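# Sort objects into the correctly labelled bins

## Task

Place every object into the bin whose label matches it, and leave any object that matches no label on the table. No object may stick out over a bin's rim, every bin must end up resting flat on the table, and nothing counts if it stays in place only because the robot is holding it.

## Robot and tools

ROBOT. There is one arm with five revolute joints and a two-finger gripper. Column order is shoulder pan, shoulder lift, elbow flex, wrist flex, wrist roll, then the gripper. A larger shoulder pan angle swings the arm clockwise when seen from above. Gravity compensation roughly offsets the arm's own weight but not the weight of a carried object. Gear friction usually leaves each joint 0.01 to 0.05 rad short of its target, in whichever direction it was moving.

FRAME. The scene frame has its origin on the table surface directly under the arm base. +z is up, and +y is to the left when you face along +x. The base itself may sit slightly tilted relative to the table.

TOOL execute_actions. Argument "actions" is a list holding zero or one item, plus an optional boolean "pictures" (images are included by default). A refused call sends nothing to the robot.
- Empty list: just returns the current state.
- Move: {"rows": [[...], ...], "steps": n}. Give 1 to 15 rows and n from 1 to 15 (default 15). Each control step lasts 1/30 s and uses one row; if there are fewer rows than steps, the last row is repeated.
- Wait: {"steps": n} with no rows, n up to 300. Nothing new is commanded, and the count includes time spent thinking since the previous result.
Each row has exactly six numbers. The first five are absolute joint target angles in radians, in the same form shown in the Joint positions line. Stated ranges: pan -1.920 to 1.920, lift -1.745 to 1.745, elbow -1.690 to 1.580, wrist flex -1.658 to 1.658, wrist roll -2.744 to 2.841. True ends may differ by up to 0.037 rad. A target more than 0.037 rad beyond a stated end, and also farther out than the joint's last reported angle, gets the call refused. Targets beyond the true end are clipped there, and the result then reports "joint sent to its limit" (possibly for an earlier, still-running action); absence of that line does not prove there is more room. The sixth number is the absolute gripper opening, from -1 (closed) to +1 (fully open, pad gap 0.106 m); it scales with finger joint travel, not metres, and 0 is roughly 0.074 m. Going from fully open to closed takes at least about 0.5 s.

MOTION. Targets change at no more than 5 rad/s, reaching that speed after 0.13 s. Each step the sent target is kept within a lead of the measured angle: 0.23 rad for pan, 0.328 for lift and elbow, 0.262 for wrist flex, 0.224 for wrist roll. If the targets would move the gripper more than 70 mm from where it is measured, all joints are pulled back proportionally. The arm keeps heading to the last row sent while you think or wait, until it has nearly stopped moving or a step is HELD; only a new action makes it go further.

RESULT LINES. Joint positions: five angles (rad) then the pad gap (m). grip_measured: the measured finger opening on the commanded -1..1 scale. "joint command not followed": a clearance check altered or blocked targets on some steps (mounting blocks and posts count as arm). HELD: marks steps where all or part of your row was not sent. With fingers pointing down and the gripper within about 0.15 m of the pan axis, a wrist roll outside roughly -1.9 to 0.0 rad can bring the bracket or open finger too close to the arm, and the result will warn. MOTOR HOT appears from 55 °C; at 70 °C an OVER-TEMPERATURE FAULT stops the arm and hot motors go limp under load until cooled, which can take minutes. Carrying loads heats motors, even while you think.

GRIPPING. To hold something, keep commanding an opening clearly lower than grip_measured; the bigger the difference, the stronger the squeeze (about 19 to 25 N per pad for items up to about 5 cm wide; a brief harder spike can occur on contact). A command more than about 0.08 below grip_measured held for around 2 s total may lose force silently; commanding above grip_measured restores it but releases the object.

OVERLOAD. A joint straining against something rigid for about 2 s total can silently weaken. Waiting will not help; send that joint a target about 0.15 rad from its reported angle, away from the obstacle.

CAUTIONS. Occasional disturbances may pull on a held item or shove loose objects. Never push or drop anything off the table. Avoid drops, slipping grips, slamming, hard impacts and heavy pushing; move smoothly and release objects low inside the bin so they settle without overhanging the rim and without tipping the bin.

TOOL zoom_image. Arguments: "camera" (one of cam_head_left, cam_head_right, cam_high, cam_low, cam_wrist) and "region" [x0, y0, x1, y1] in pixels of that camera's latest image, origin at top-left, at most 504 by 504 pixels. Returns an enlarged view.

CAMERAS. All five images are 672x504, delivered in the order cam_head_left, cam_head_right, cam_high, cam_low, cam_wrist. The fixed cameras have OpenCV-style calibration (K, distortion, world-to-camera transform in metres, scene frame); actual poses may be off by a couple of degrees and several millimetres, and results list any camera whose numbers changed. The wrist camera's pose is not provided.

TOOL finished_scene. Argument "scene": the integer number of the current scene. Replying without any tool call ends all remaining work.

Each tool is called after "Emit:" by a JSON object that holds its "name" and its "arguments".

## Session

Emit:
{"name": "execute_actions", "arguments": {"actions": []}}

Scene clock: 0.00 s of 7600.00 s.
grip_measured=+1.00
Joint positions: [ 1.429 -0.156 -0.411  1.298 -1.363  0.106]
Motor temperatures (°C, as the motors report them): [26 28 26 24 27]

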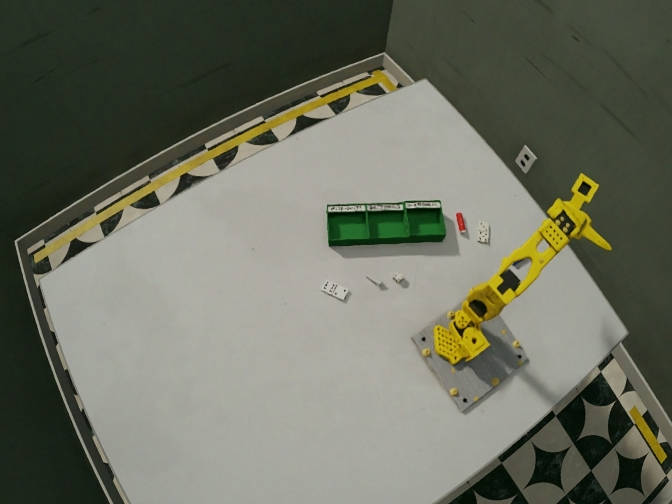

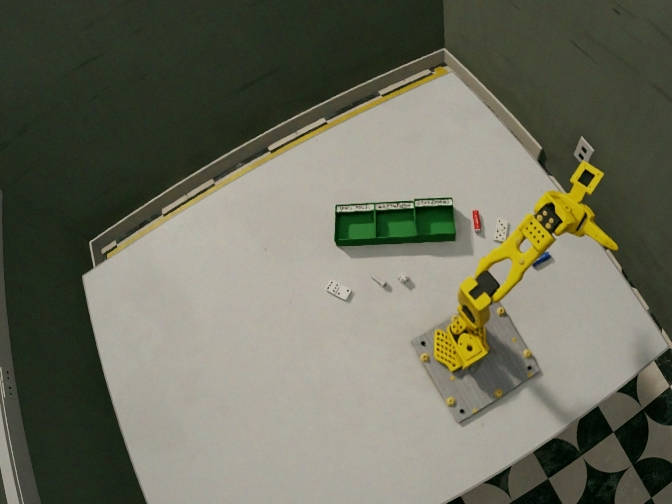

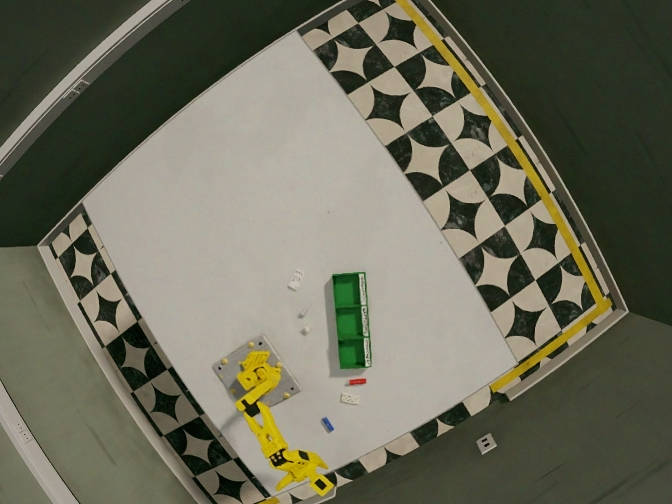

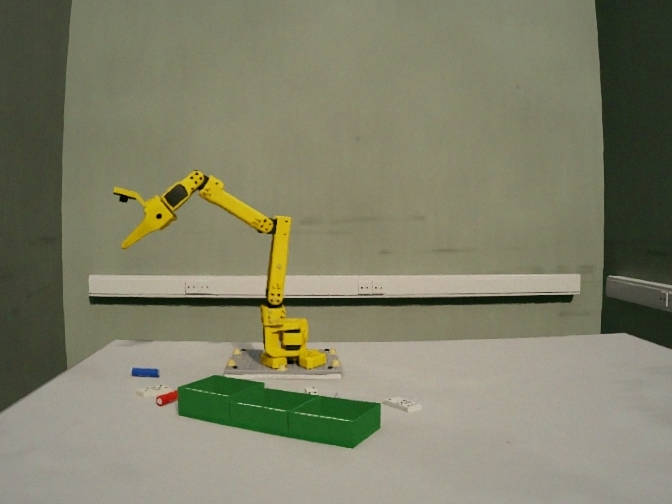

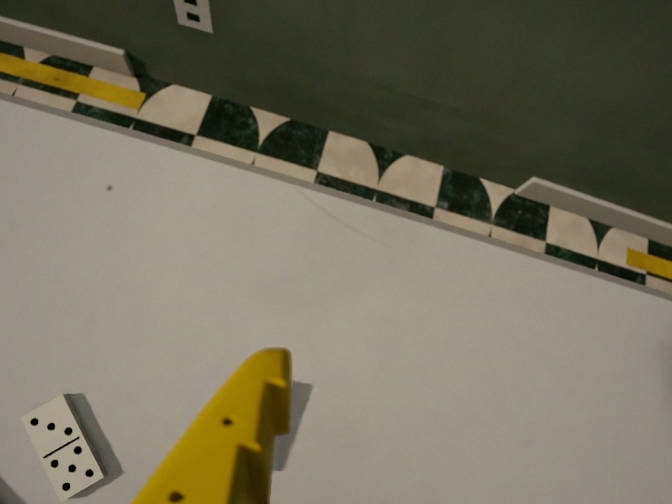

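Emit:
{"name": "zoom_image", "arguments": {"camera": "cam_head_left", "region": [300, 180, 520, 320]}}

Emit:
{"name": "zoom_image", "arguments": {"camera": "cam_high", "region": [260, 250, 420, 450]}}

Emit:
{"name": "zoom_image", "arguments": {"camera": "cam_low", "region": [90, 150, 450, 460]}}

Region (300, 180, 520, 320) of cam_head_left's 672x504 image, scaled by 2.291, with more detail than that image has; it fills the top 321 rows of this view, and the rest is white.

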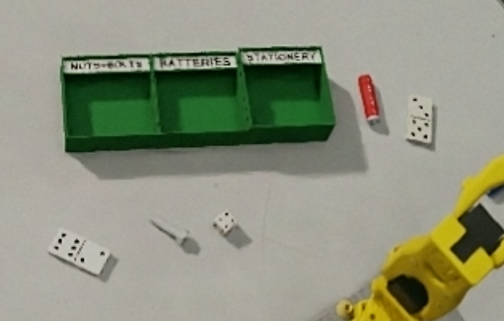

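Region (260, 250, 420, 450) of cam_high's 672x504 image, scaled by 2.520, with more detail than that image has; it fills the left 403 columns of this view, and the rest is white.

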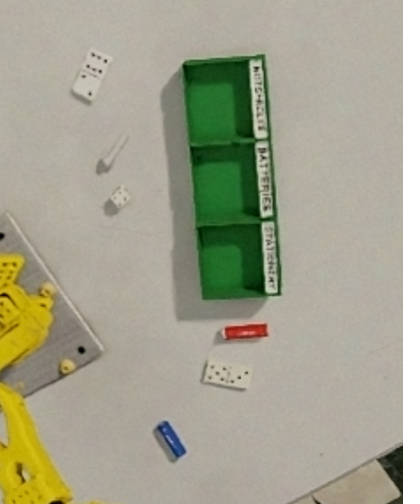

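Region (90, 150, 450, 460) of cam_low's 672x504 image, scaled by 1.400, with more detail than that image has; it fills the top 434 rows of this view, and the rest is white.

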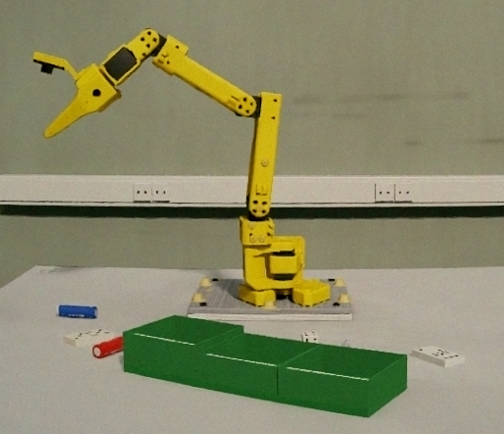

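Emit:
{"name": "execute_actions", "arguments": {"actions": [{"rows":[[1.25,-0.1,-0.4,1.35,-1.4,0.4],[1.1,-0.05,-0.4,1.4,-1.4,0.4],[0.95,0,-0.4,1.45,-1.4,0.4],[0.85,0.05,-0.4,1.5,-1.4,0.4],[0.78,0.1,-0.4,1.55,-1.45,0.4],[0.735,0.15,-0.4,1.6,-1.45,0.4]],"steps":15}]}}

Emit:
{"name": "execute_actions", "arguments": {"actions": [{"rows":[[0.735,0.2,-0.3,1.6,-1.45,0.4]],"steps":15}]}}

Scene clock: 18.87 s of 7600.00 s.
grip_measured=+0.42
Joint positions: [ 0.777  0.136 -0.411  1.591 -1.442  0.095]
Motor temperatures (°C, as the motors report them): [26 28 26 24 27]
Steps of this call (steps 1 to 90: nothing new was sent; then 15.37 s passed at rest; steps 91 to 105: all 15 steps of this action). Readings (joint positions):
91: [1.429 -0.156 -0.411 1.298 -1.363]
92: [1.421 -0.150 -0.411 1.306 -1.369]
94: [1.349 -0.094 -0.411 1.364 -1.382]
98: [1.147 0.070 -0.411 1.522 -1.422]
105: the state above

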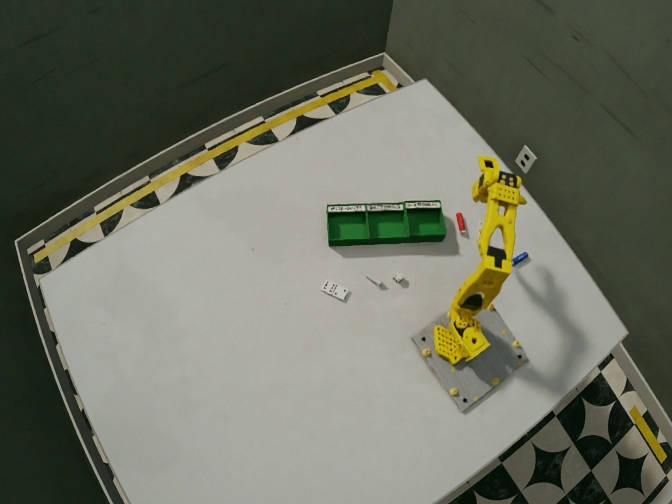

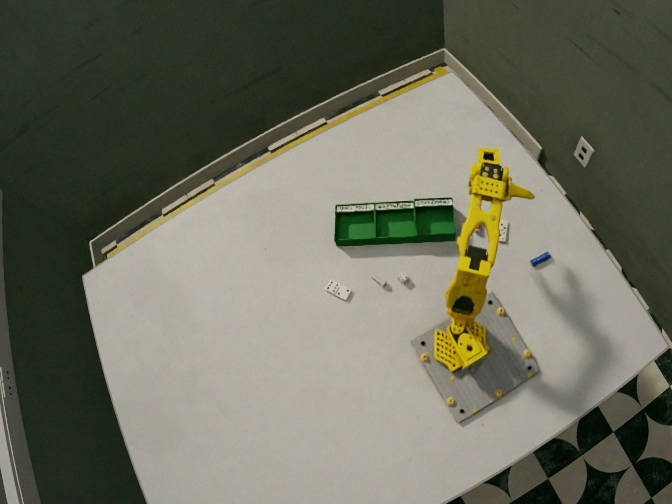

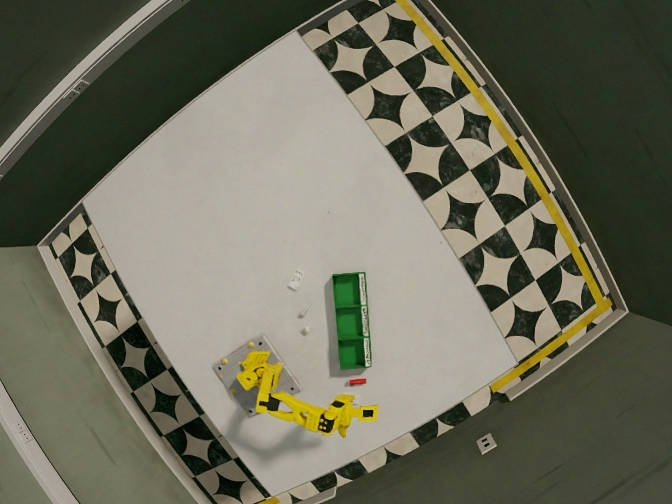

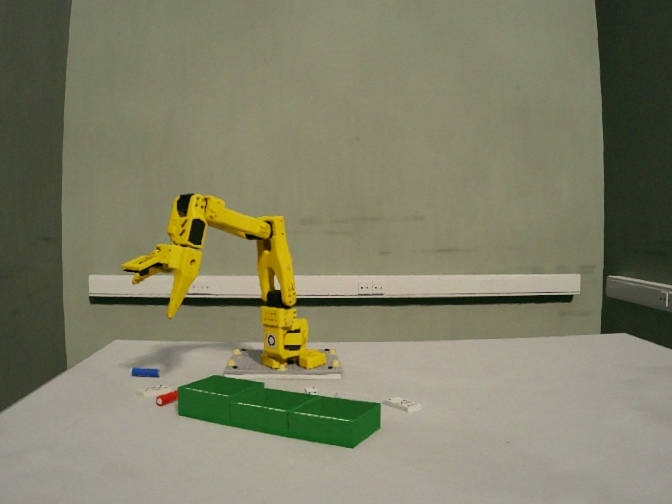

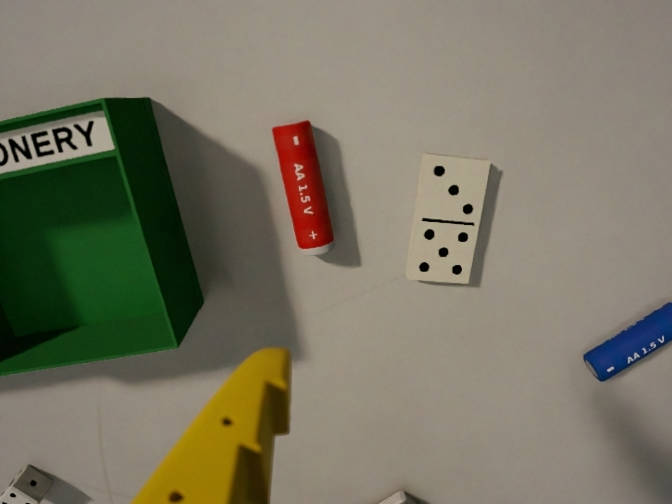

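Scene clock: 19.37 s of 7600.00 s.
grip_measured=+0.41
Joint positions: [ 0.742  0.185 -0.319  1.593 -1.442  0.094]
Motor temperatures (°C, as the motors report them): [26 28 26 24 27]
Steps of this call (steps 1 to 15: all 15 steps of this action). Readings (joint positions):
1: [0.759 0.136 -0.411 1.593 -1.442]
2: [0.748 0.143 -0.404 1.593 -1.442]
4: [0.742 0.171 -0.356 1.593 -1.442]
8: [0.742 0.185 -0.319 1.593 -1.442]
15: the state above

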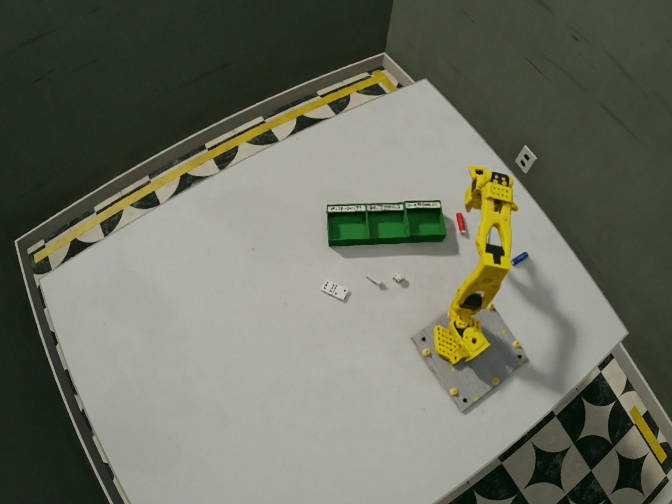

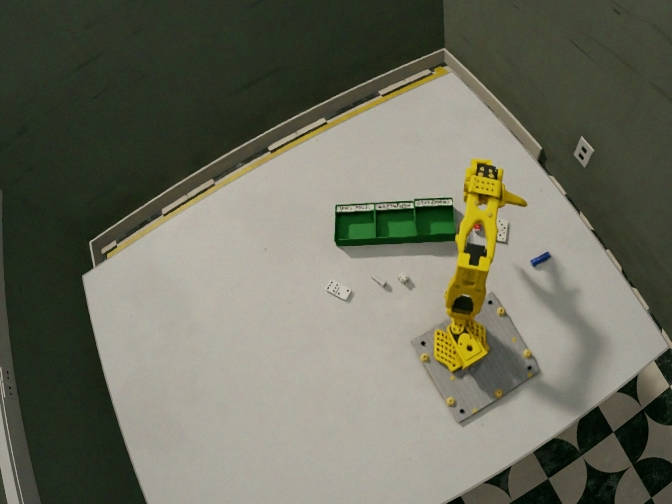

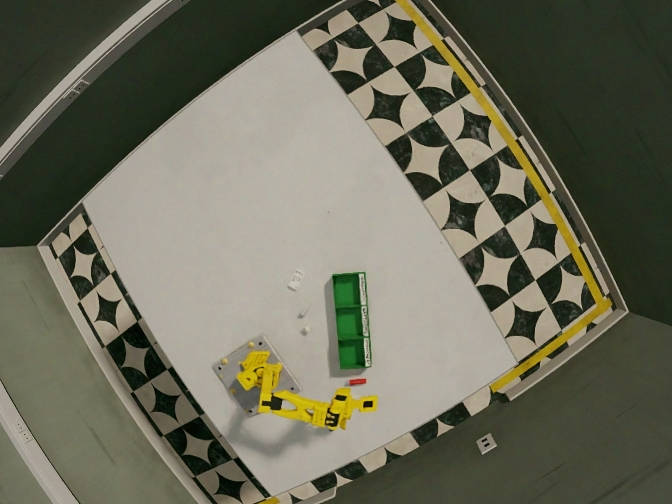

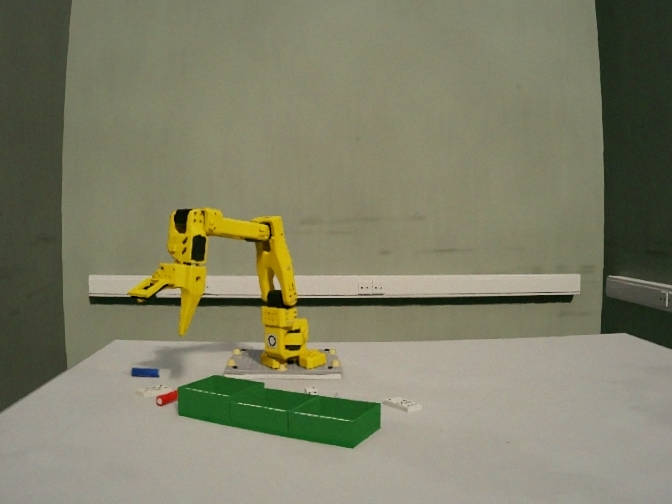

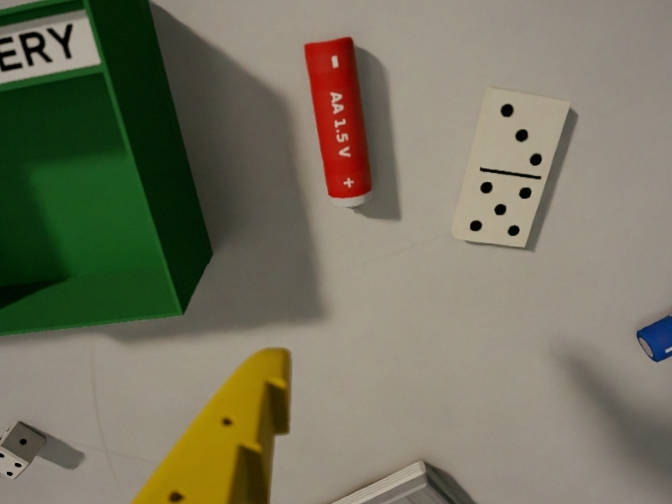

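Emit:
{"name": "execute_actions", "arguments": {"actions": [{"rows":[[0.735,0.26,-0.38,1.6,-1.45,0.1],[0.735,0.32,-0.46,1.6,-1.45,0.1]],"steps":15}]}}

Scene clock: 22.80 s of 7600.00 s.
grip_measured=+0.11
Joint positions: [ 0.74   0.303 -0.444  1.593 -1.442  0.08 ]
Motor temperatures (°C, as the motors report them): [26 28 26 24 27]
Steps of this call (steps 1 to 15: the robot went on to your last target; steps 16 to 88: nothing new was sent; steps 89 to 103: all 15 steps of this action). Readings (joint positions):
89: [0.742 0.185 -0.319 1.593 -1.442]
90: [0.740 0.196 -0.322 1.593 -1.442]
92: [0.740 0.255 -0.375 1.593 -1.442]
96: [0.740 0.301 -0.436 1.593 -1.442]
103: the state above

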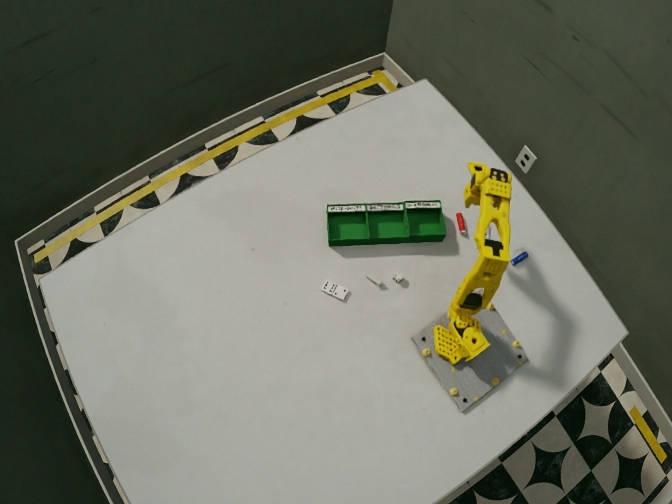

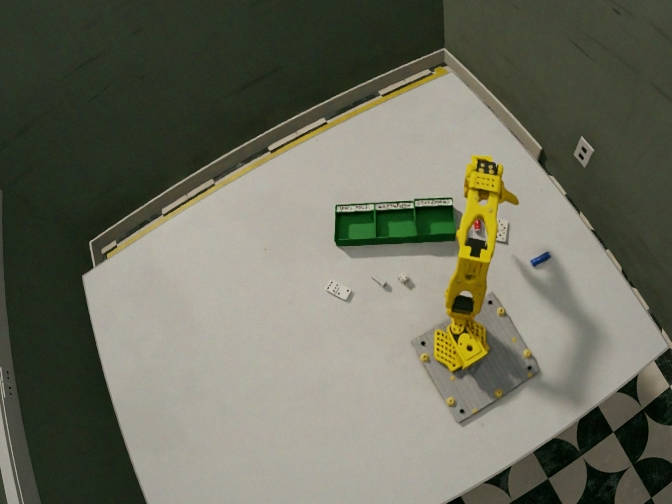

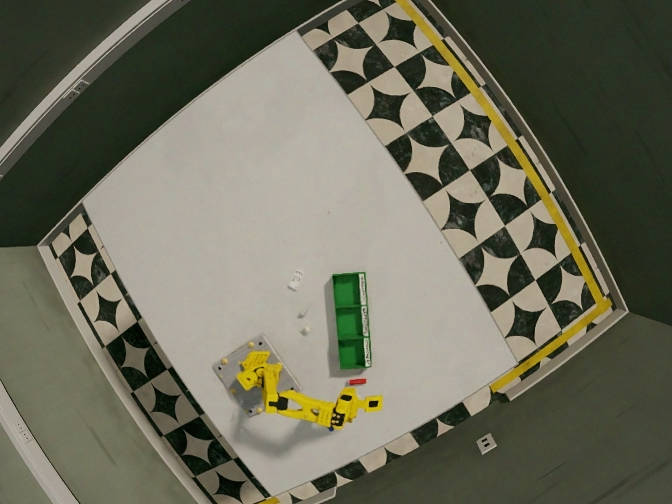

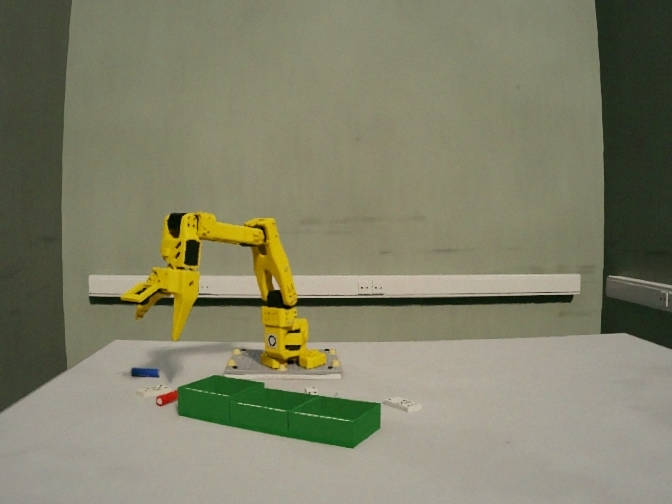

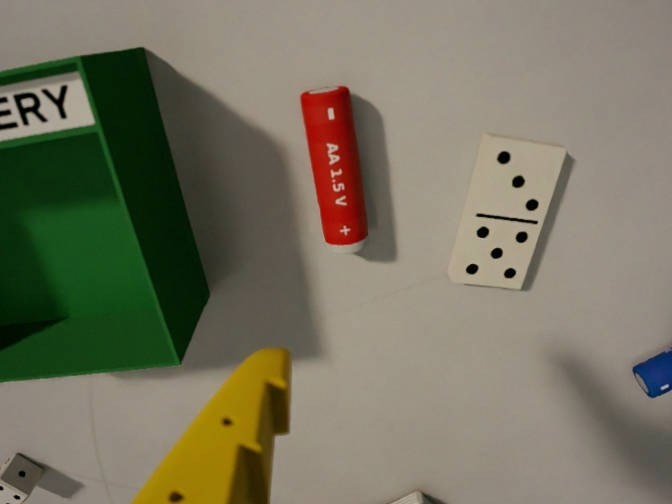

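Emit:
{"name": "execute_actions", "arguments": {"actions": [{"rows":[[0.72,0.38,-0.5,1.56,-1.45,0.1],[0.72,0.46,-0.53,1.5,-1.45,0.1]],"steps":15}]}}

Scene clock: 28.83 s of 7600.00 s.
grip_measured=+0.11
Joint positions: [ 0.725  0.443 -0.514  1.508 -1.442  0.08 ]
Motor temperatures (°C, as the motors report them): [26 28 26 24 27]
Steps of this call (steps 1 to 15: the robot went on to your last target; steps 16 to 90: nothing new was sent; then 2.53 s passed at rest; steps 91 to 105: all 15 steps of this action). Readings (joint positions):
91: [0.739 0.303 -0.445 1.593 -1.442]
92: [0.736 0.315 -0.454 1.588 -1.442]
94: [0.729 0.380 -0.493 1.547 -1.442]
98: [0.725 0.441 -0.510 1.511 -1.442]
105: the state above

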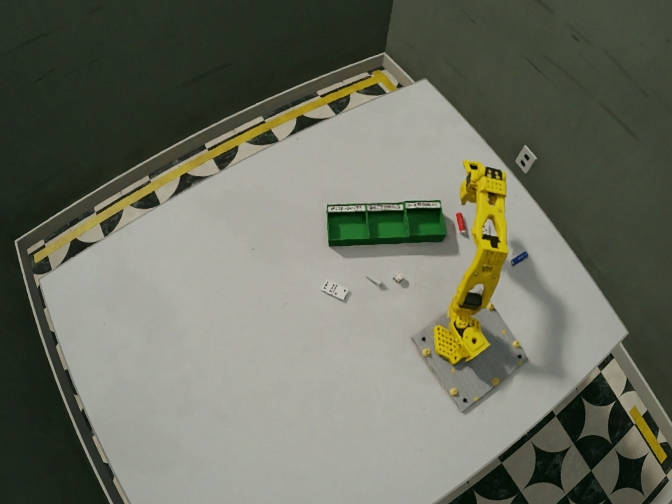

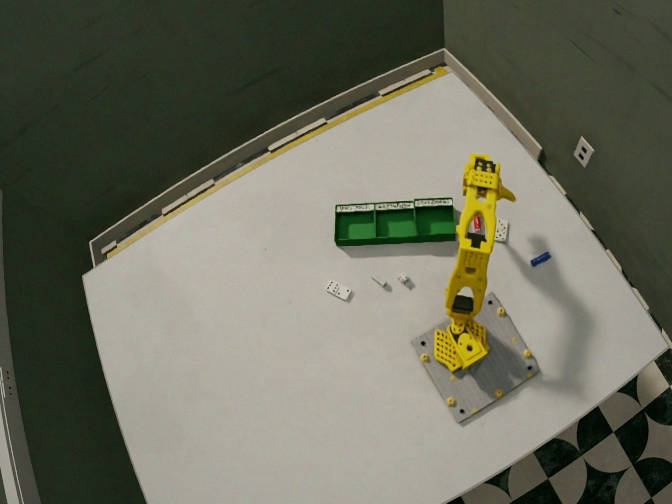

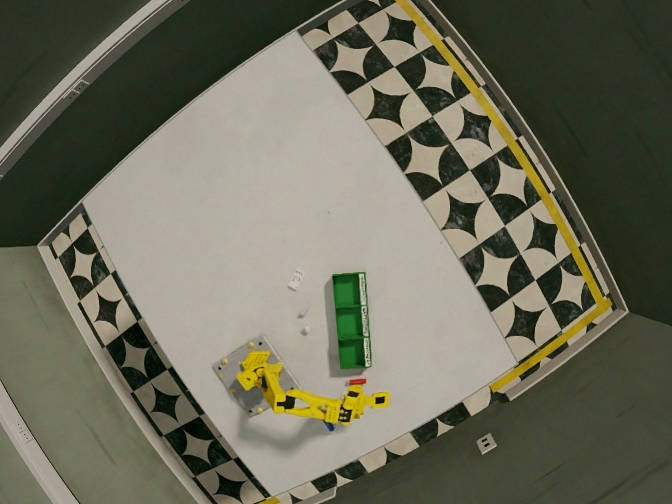

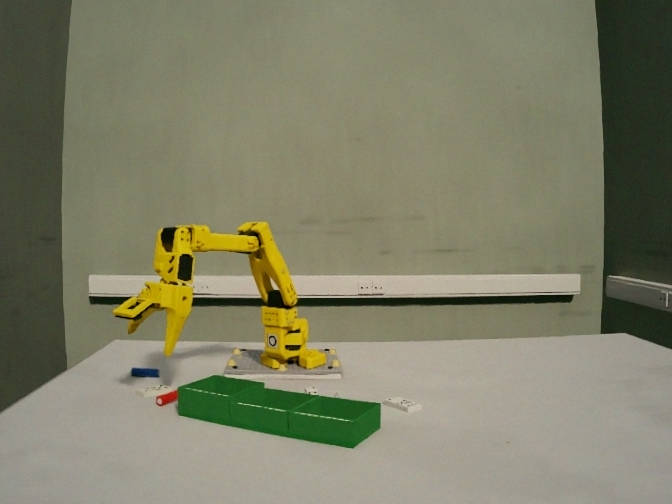

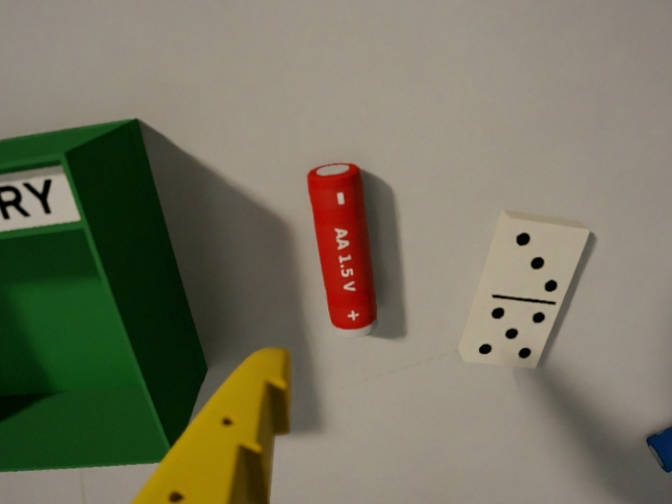

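Emit:
{"name": "execute_actions", "arguments": {"actions": [{"rows":[[0.72,0.55,-0.62,1.5,-1.45,-0.4],[0.72,0.66,-0.7,1.5,-1.45,-0.4]],"steps":15}]}}

Scene clock: 31.37 s of 7600.00 s.
grip_measured=-0.39
Joint positions: [ 0.725  0.643 -0.683  1.507 -1.442  0.048]
Motor temperatures (°C, as the motors report them): [26 28 26 24 27]
Steps of this call (steps 1 to 15: the robot went on to your last target; steps 16 to 61: nothing new was sent; steps 62 to 76: all 15 steps of this action). Readings (joint positions):
62: [0.725 0.444 -0.514 1.508 -1.442]
63: [0.725 0.455 -0.526 1.508 -1.442]
65: [0.725 0.533 -0.600 1.508 -1.442]
69: [0.725 0.639 -0.672 1.507 -1.442]
76: the state above

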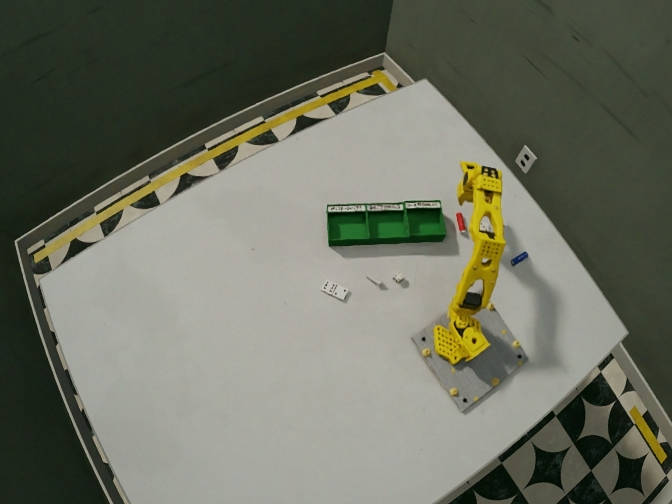

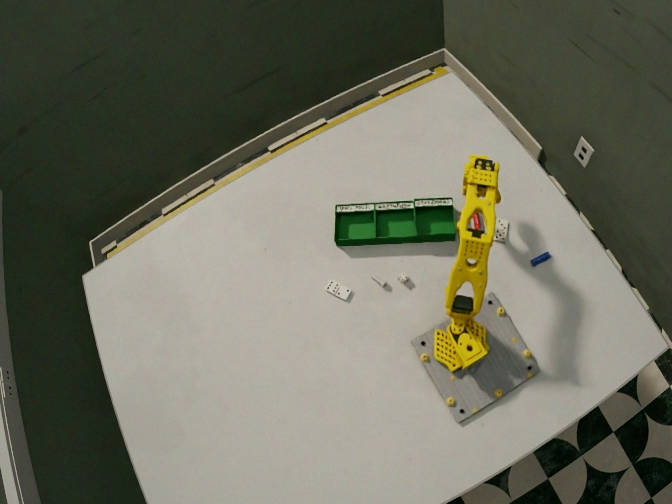

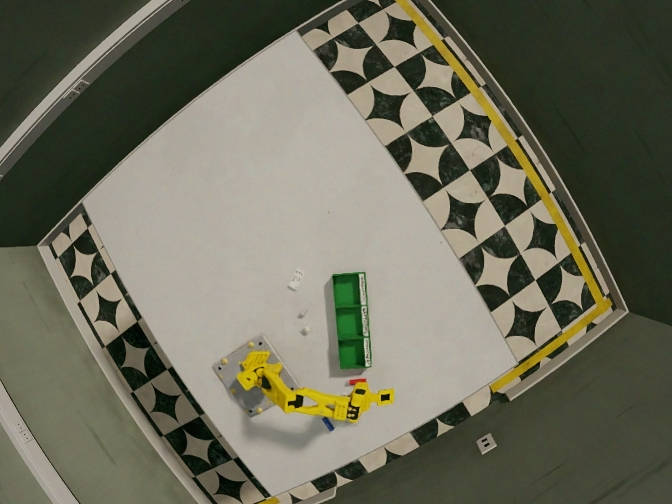

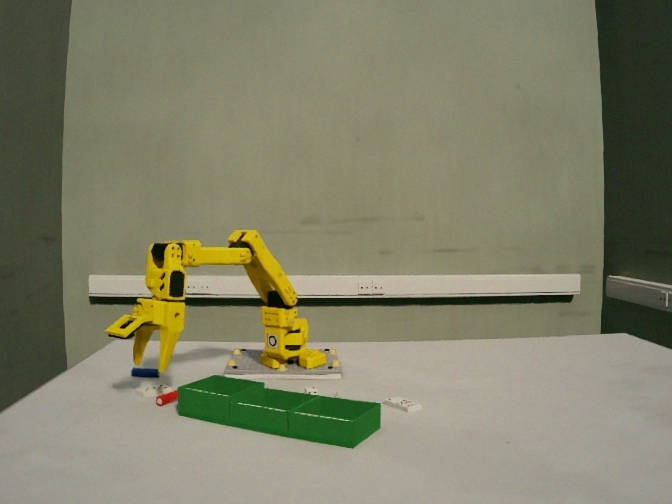

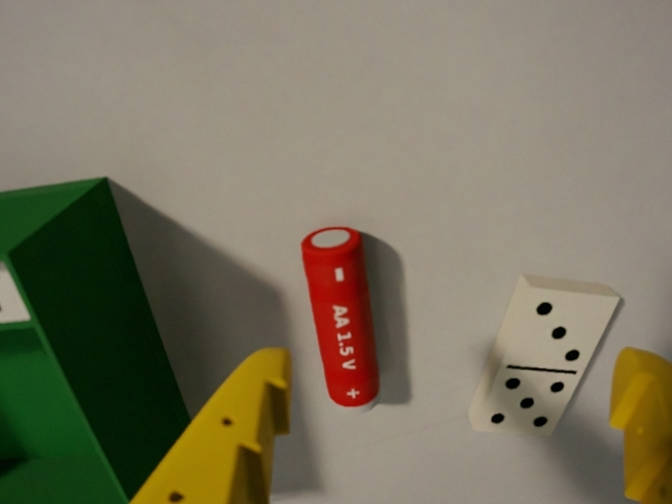

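Emit:
{"name": "execute_actions", "arguments": {"actions": [{"rows":[[0.70,0.7,-0.7,1.5,-1.45,-0.62],[0.70,0.75,-0.72,1.5,-1.45,-0.62],[0.70,0.79,-0.73,1.5,-1.45,-0.62]],"steps":15}]}}

Scene clock: 34.27 s of 7600.00 s.
grip_measured=-0.61
Joint positions: [ 0.706  0.772 -0.715  1.507 -1.442  0.031]
Motor temperatures (°C, as the motors report them): [26 28 26 24 27]
Steps of this call (steps 1 to 15: the robot went on to your last target; steps 16 to 72: nothing new was sent; steps 73 to 87: all 15 steps of this action). Readings (joint positions):
73: [0.725 0.643 -0.684 1.507 -1.442]
74: [0.722 0.654 -0.687 1.507 -1.442]
76: [0.711 0.709 -0.704 1.507 -1.442]
80: [0.706 0.771 -0.710 1.507 -1.442]
87: the state above

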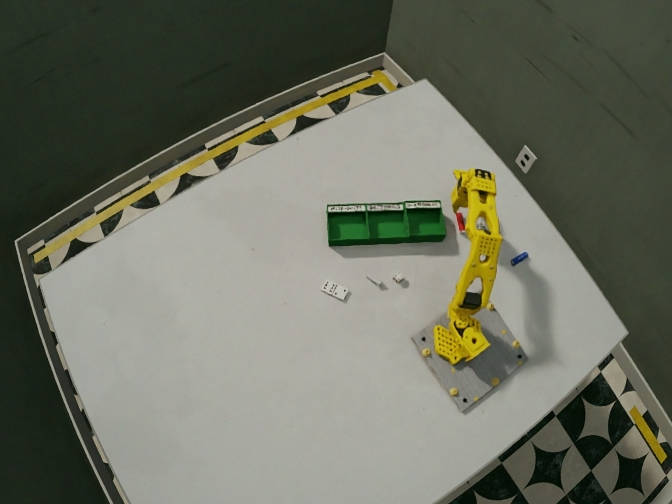

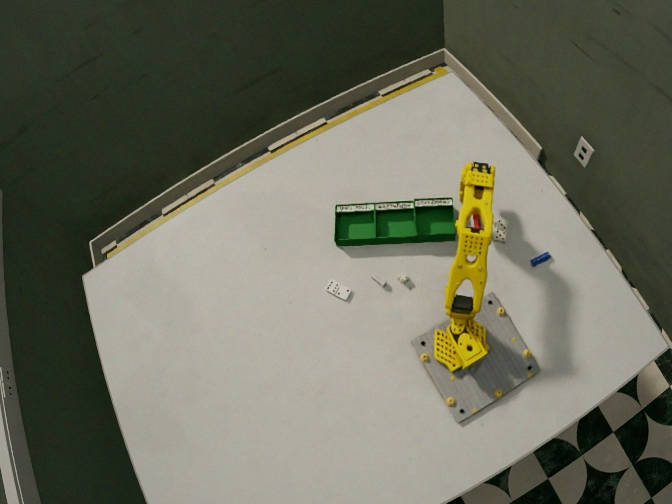

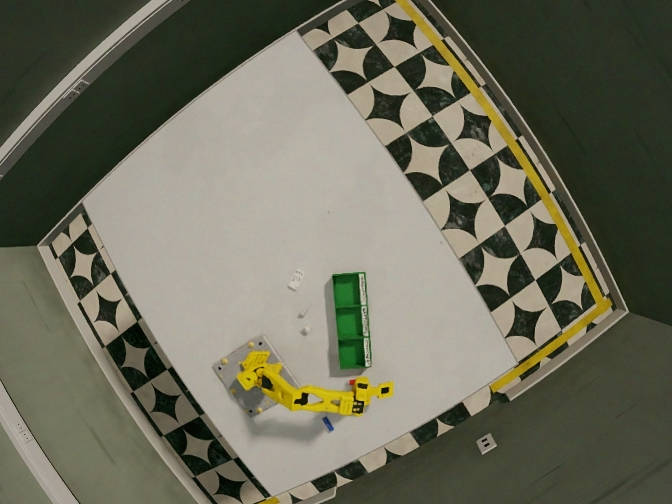

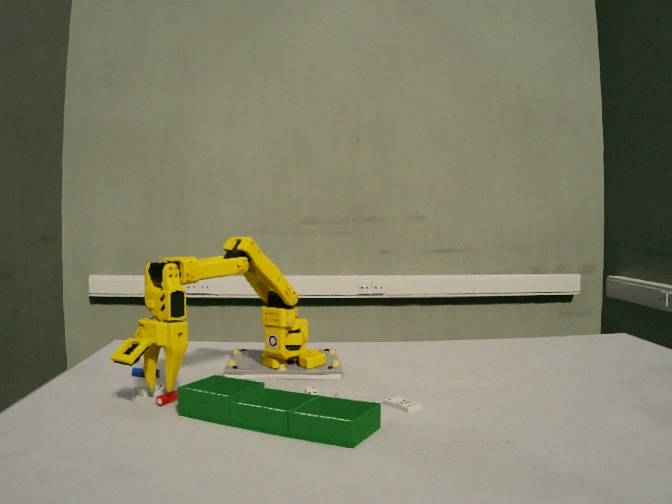

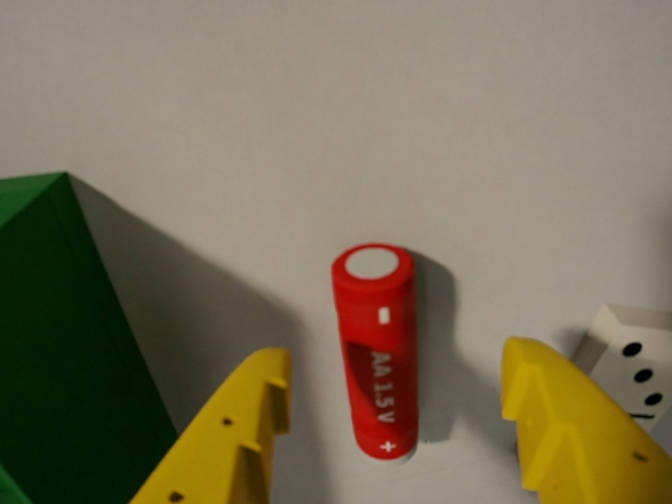

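Emit:
{"name": "execute_actions", "arguments": {"actions": [{"rows":[[0.71,0.79,-0.73,1.5,-1.45,-0.72],[0.71,0.79,-0.73,1.5,-1.45,-0.72],[0.71,0.79,-0.73,1.5,-1.45,-0.72],[0.71,0.79,-0.73,1.5,-1.45,-0.72],[0.71,0.82,-0.72,1.5,-1.45,-0.72],[0.71,0.85,-0.71,1.5,-1.45,-0.72]],"steps":15}]}}

Scene clock: 36.57 s of 7600.00 s.
grip_measured=-0.71
Joint positions: [ 0.706  0.832 -0.715  1.507 -1.442  0.024]
Motor temperatures (°C, as the motors report them): [26 28 26 24 27]
Steps of this call (steps 1 to 15: the robot went on to your last target; steps 16 to 54: nothing new was sent; steps 55 to 69: all 15 steps of this action). Readings (joint positions):
55: [0.706 0.772 -0.715 1.507 -1.442]
56: [0.706 0.772 -0.715 1.507 -1.442]
58: [0.706 0.772 -0.715 1.507 -1.442]
62: [0.706 0.815 -0.715 1.507 -1.442]
69: the state above

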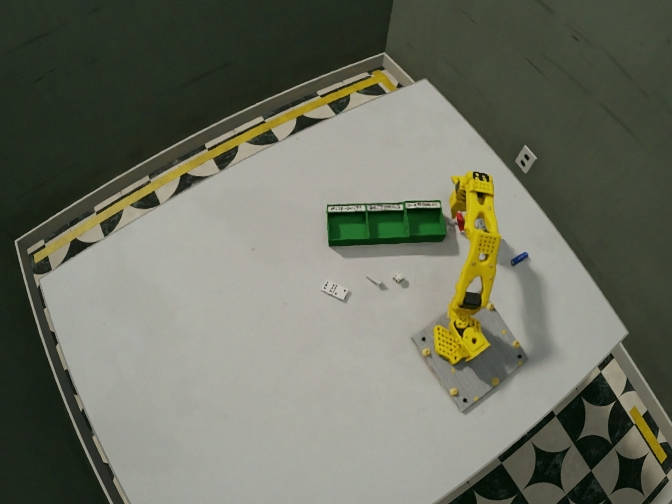

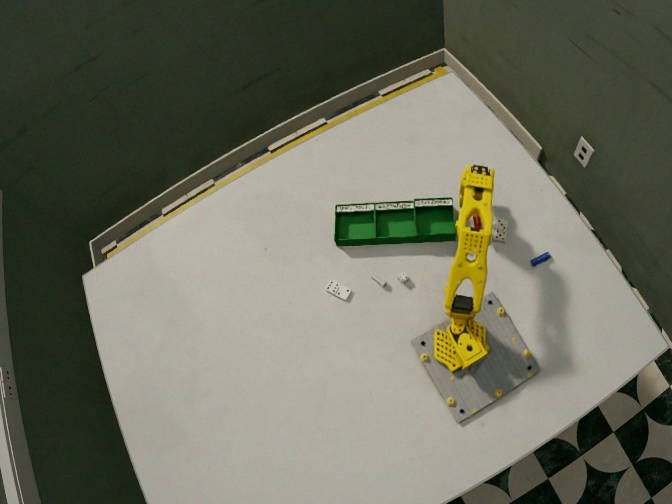

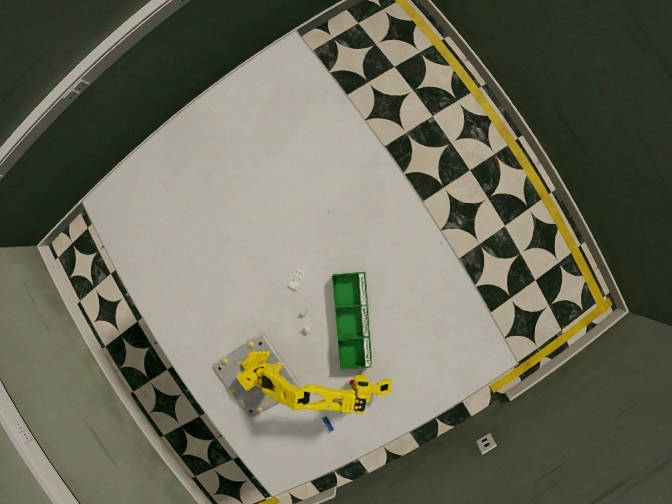

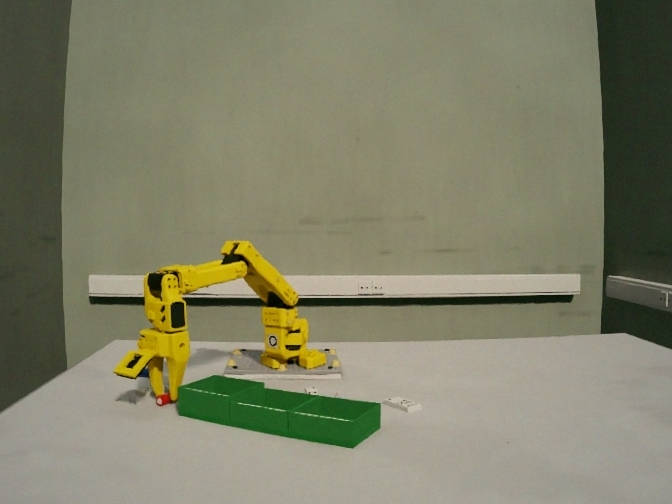

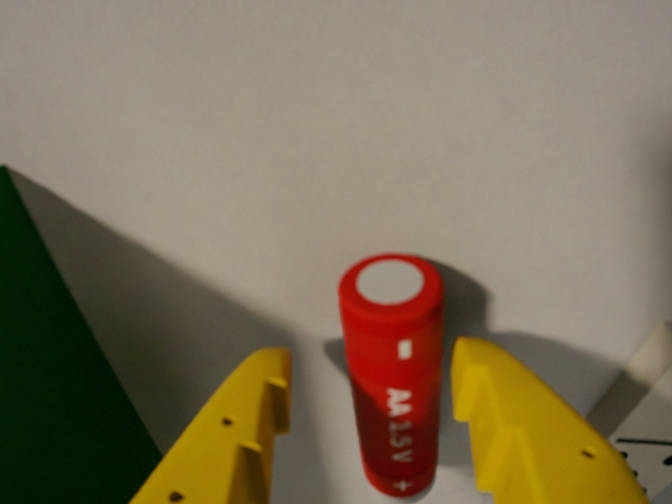

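Emit:
{"name": "execute_actions", "arguments": {"actions": [{"rows":[[0.71,0.85,-0.71,1.5,-1.45,-0.92]],"steps":12}], "pictures": false}}

Scene clock: 38.03 s of 7600.00 s.
grip_measured=-0.85
Joint positions: [ 0.706  0.832 -0.715  1.507 -1.442  0.014]
Motor temperatures (°C, as the motors report them): [26 28 26 24 27]
Steps of this call (steps 1 to 15: the robot went on to your last target; steps 16 to 32: nothing new was sent; steps 33 to 44: all 12 steps of this action). Readings (joint positions):
33: [0.706 0.832 -0.715 1.507 -1.442]
34: [0.706 0.832 -0.715 1.507 -1.442]
36: [0.706 0.832 -0.715 1.507 -1.442]
40: [0.706 0.832 -0.715 1.507 -1.442]
44: the state above

Emit:
{"name": "execute_actions", "arguments": {"actions": [{"rows":[[0.71,0.78,-0.72,1.5,-1.45,-0.92],[0.71,0.7,-0.73,1.5,-1.45,-0.92],[0.71,0.62,-0.74,1.5,-1.45,-0.92],[0.71,0.54,-0.75,1.5,-1.45,-0.92],[0.71,0.47,-0.75,1.5,-1.45,-0.92],[0.71,0.47,-0.75,1.5,-1.45,-0.92],[0.71,0.47,-0.75,1.5,-1.45,-0.92],[0.62,0.47,-0.75,1.5,-1.45,-0.92],[0.52,0.47,-0.75,1.5,-1.45,-0.92],[0.42,0.47,-0.75,1.5,-1.45,-0.92],[0.32,0.47,-0.75,1.5,-1.45,-0.92],[0.22,0.47,-0.75,1.5,-1.45,-0.92],[0.12,0.47,-0.75,1.5,-1.45,-0.92],[0.04,0.47,-0.75,1.5,-1.45,-0.92],[0.0,0.47,-0.75,1.5,-1.45,-0.92]],"steps":15}]}}

Scene clock: 42.13 s of 7600.00 s.
grip_measured=-0.91
Joint positions: [ 0.395  0.482 -0.741  1.507 -1.442  0.009]
Motor temperatures (°C, as the motors report them): [26 28 26 24 27]
Steps of this call (steps 1 to 15: the robot went on to your last target; steps 16 to 90: nothing new was sent; then 0.60 s passed at rest; steps 91 to 105: all 15 steps of this action). Readings (joint positions):
91: [0.706 0.832 -0.715 1.507 -1.442]
92: [0.706 0.831 -0.715 1.507 -1.442]
94: [0.706 0.777 -0.715 1.507 -1.442]
98: [0.706 0.555 -0.729 1.507 -1.442]
105: the state above

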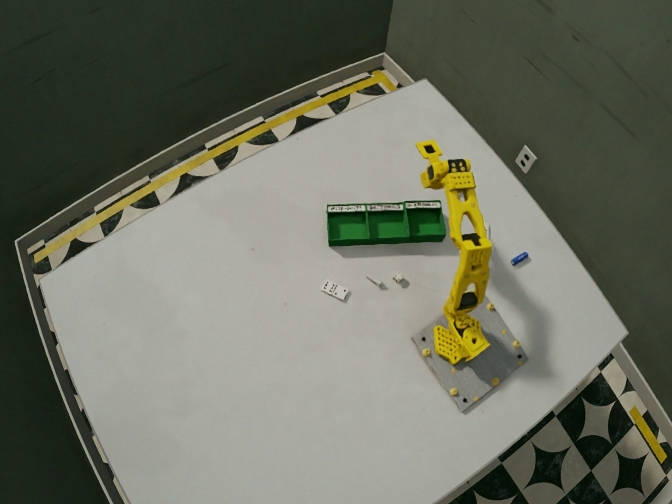

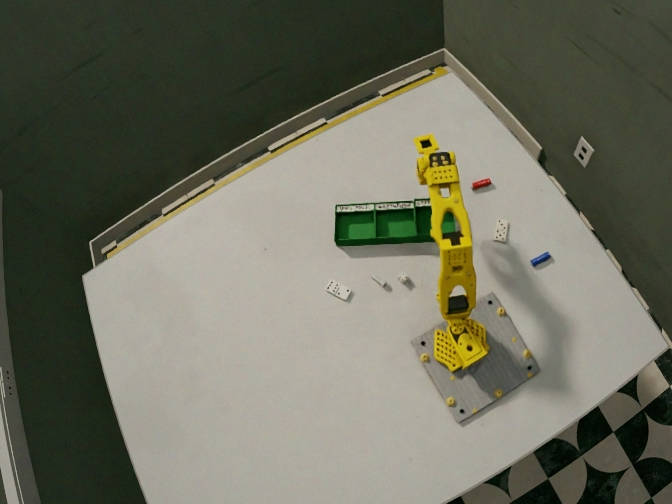

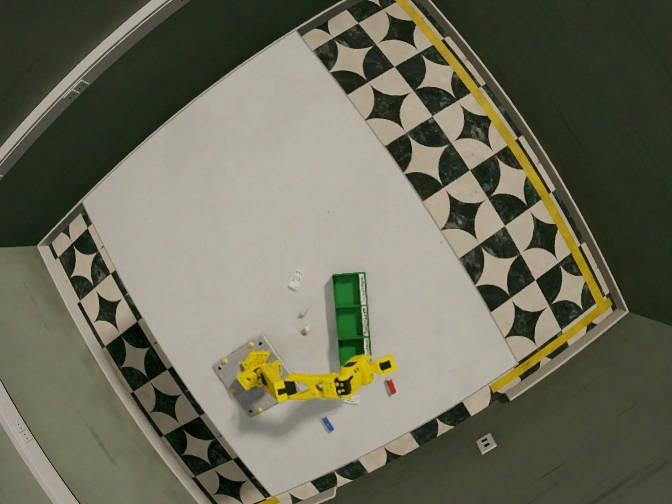

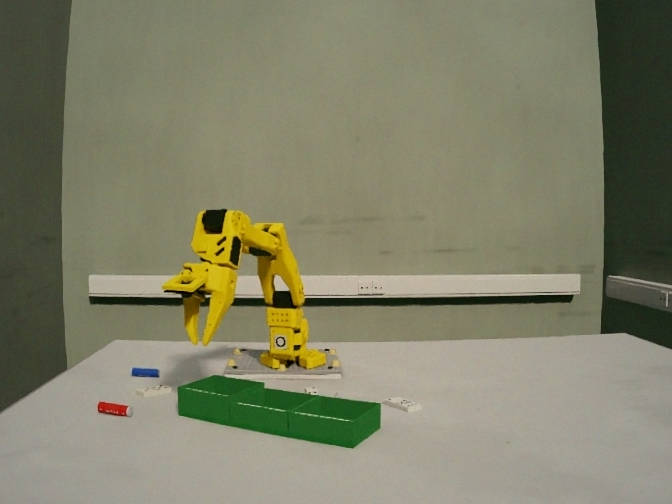

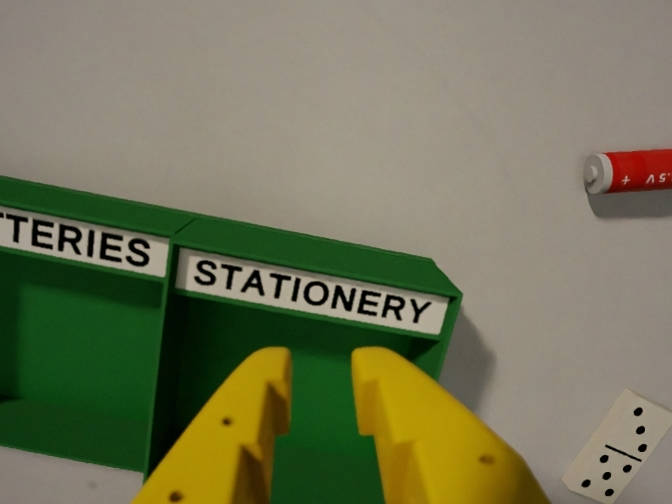

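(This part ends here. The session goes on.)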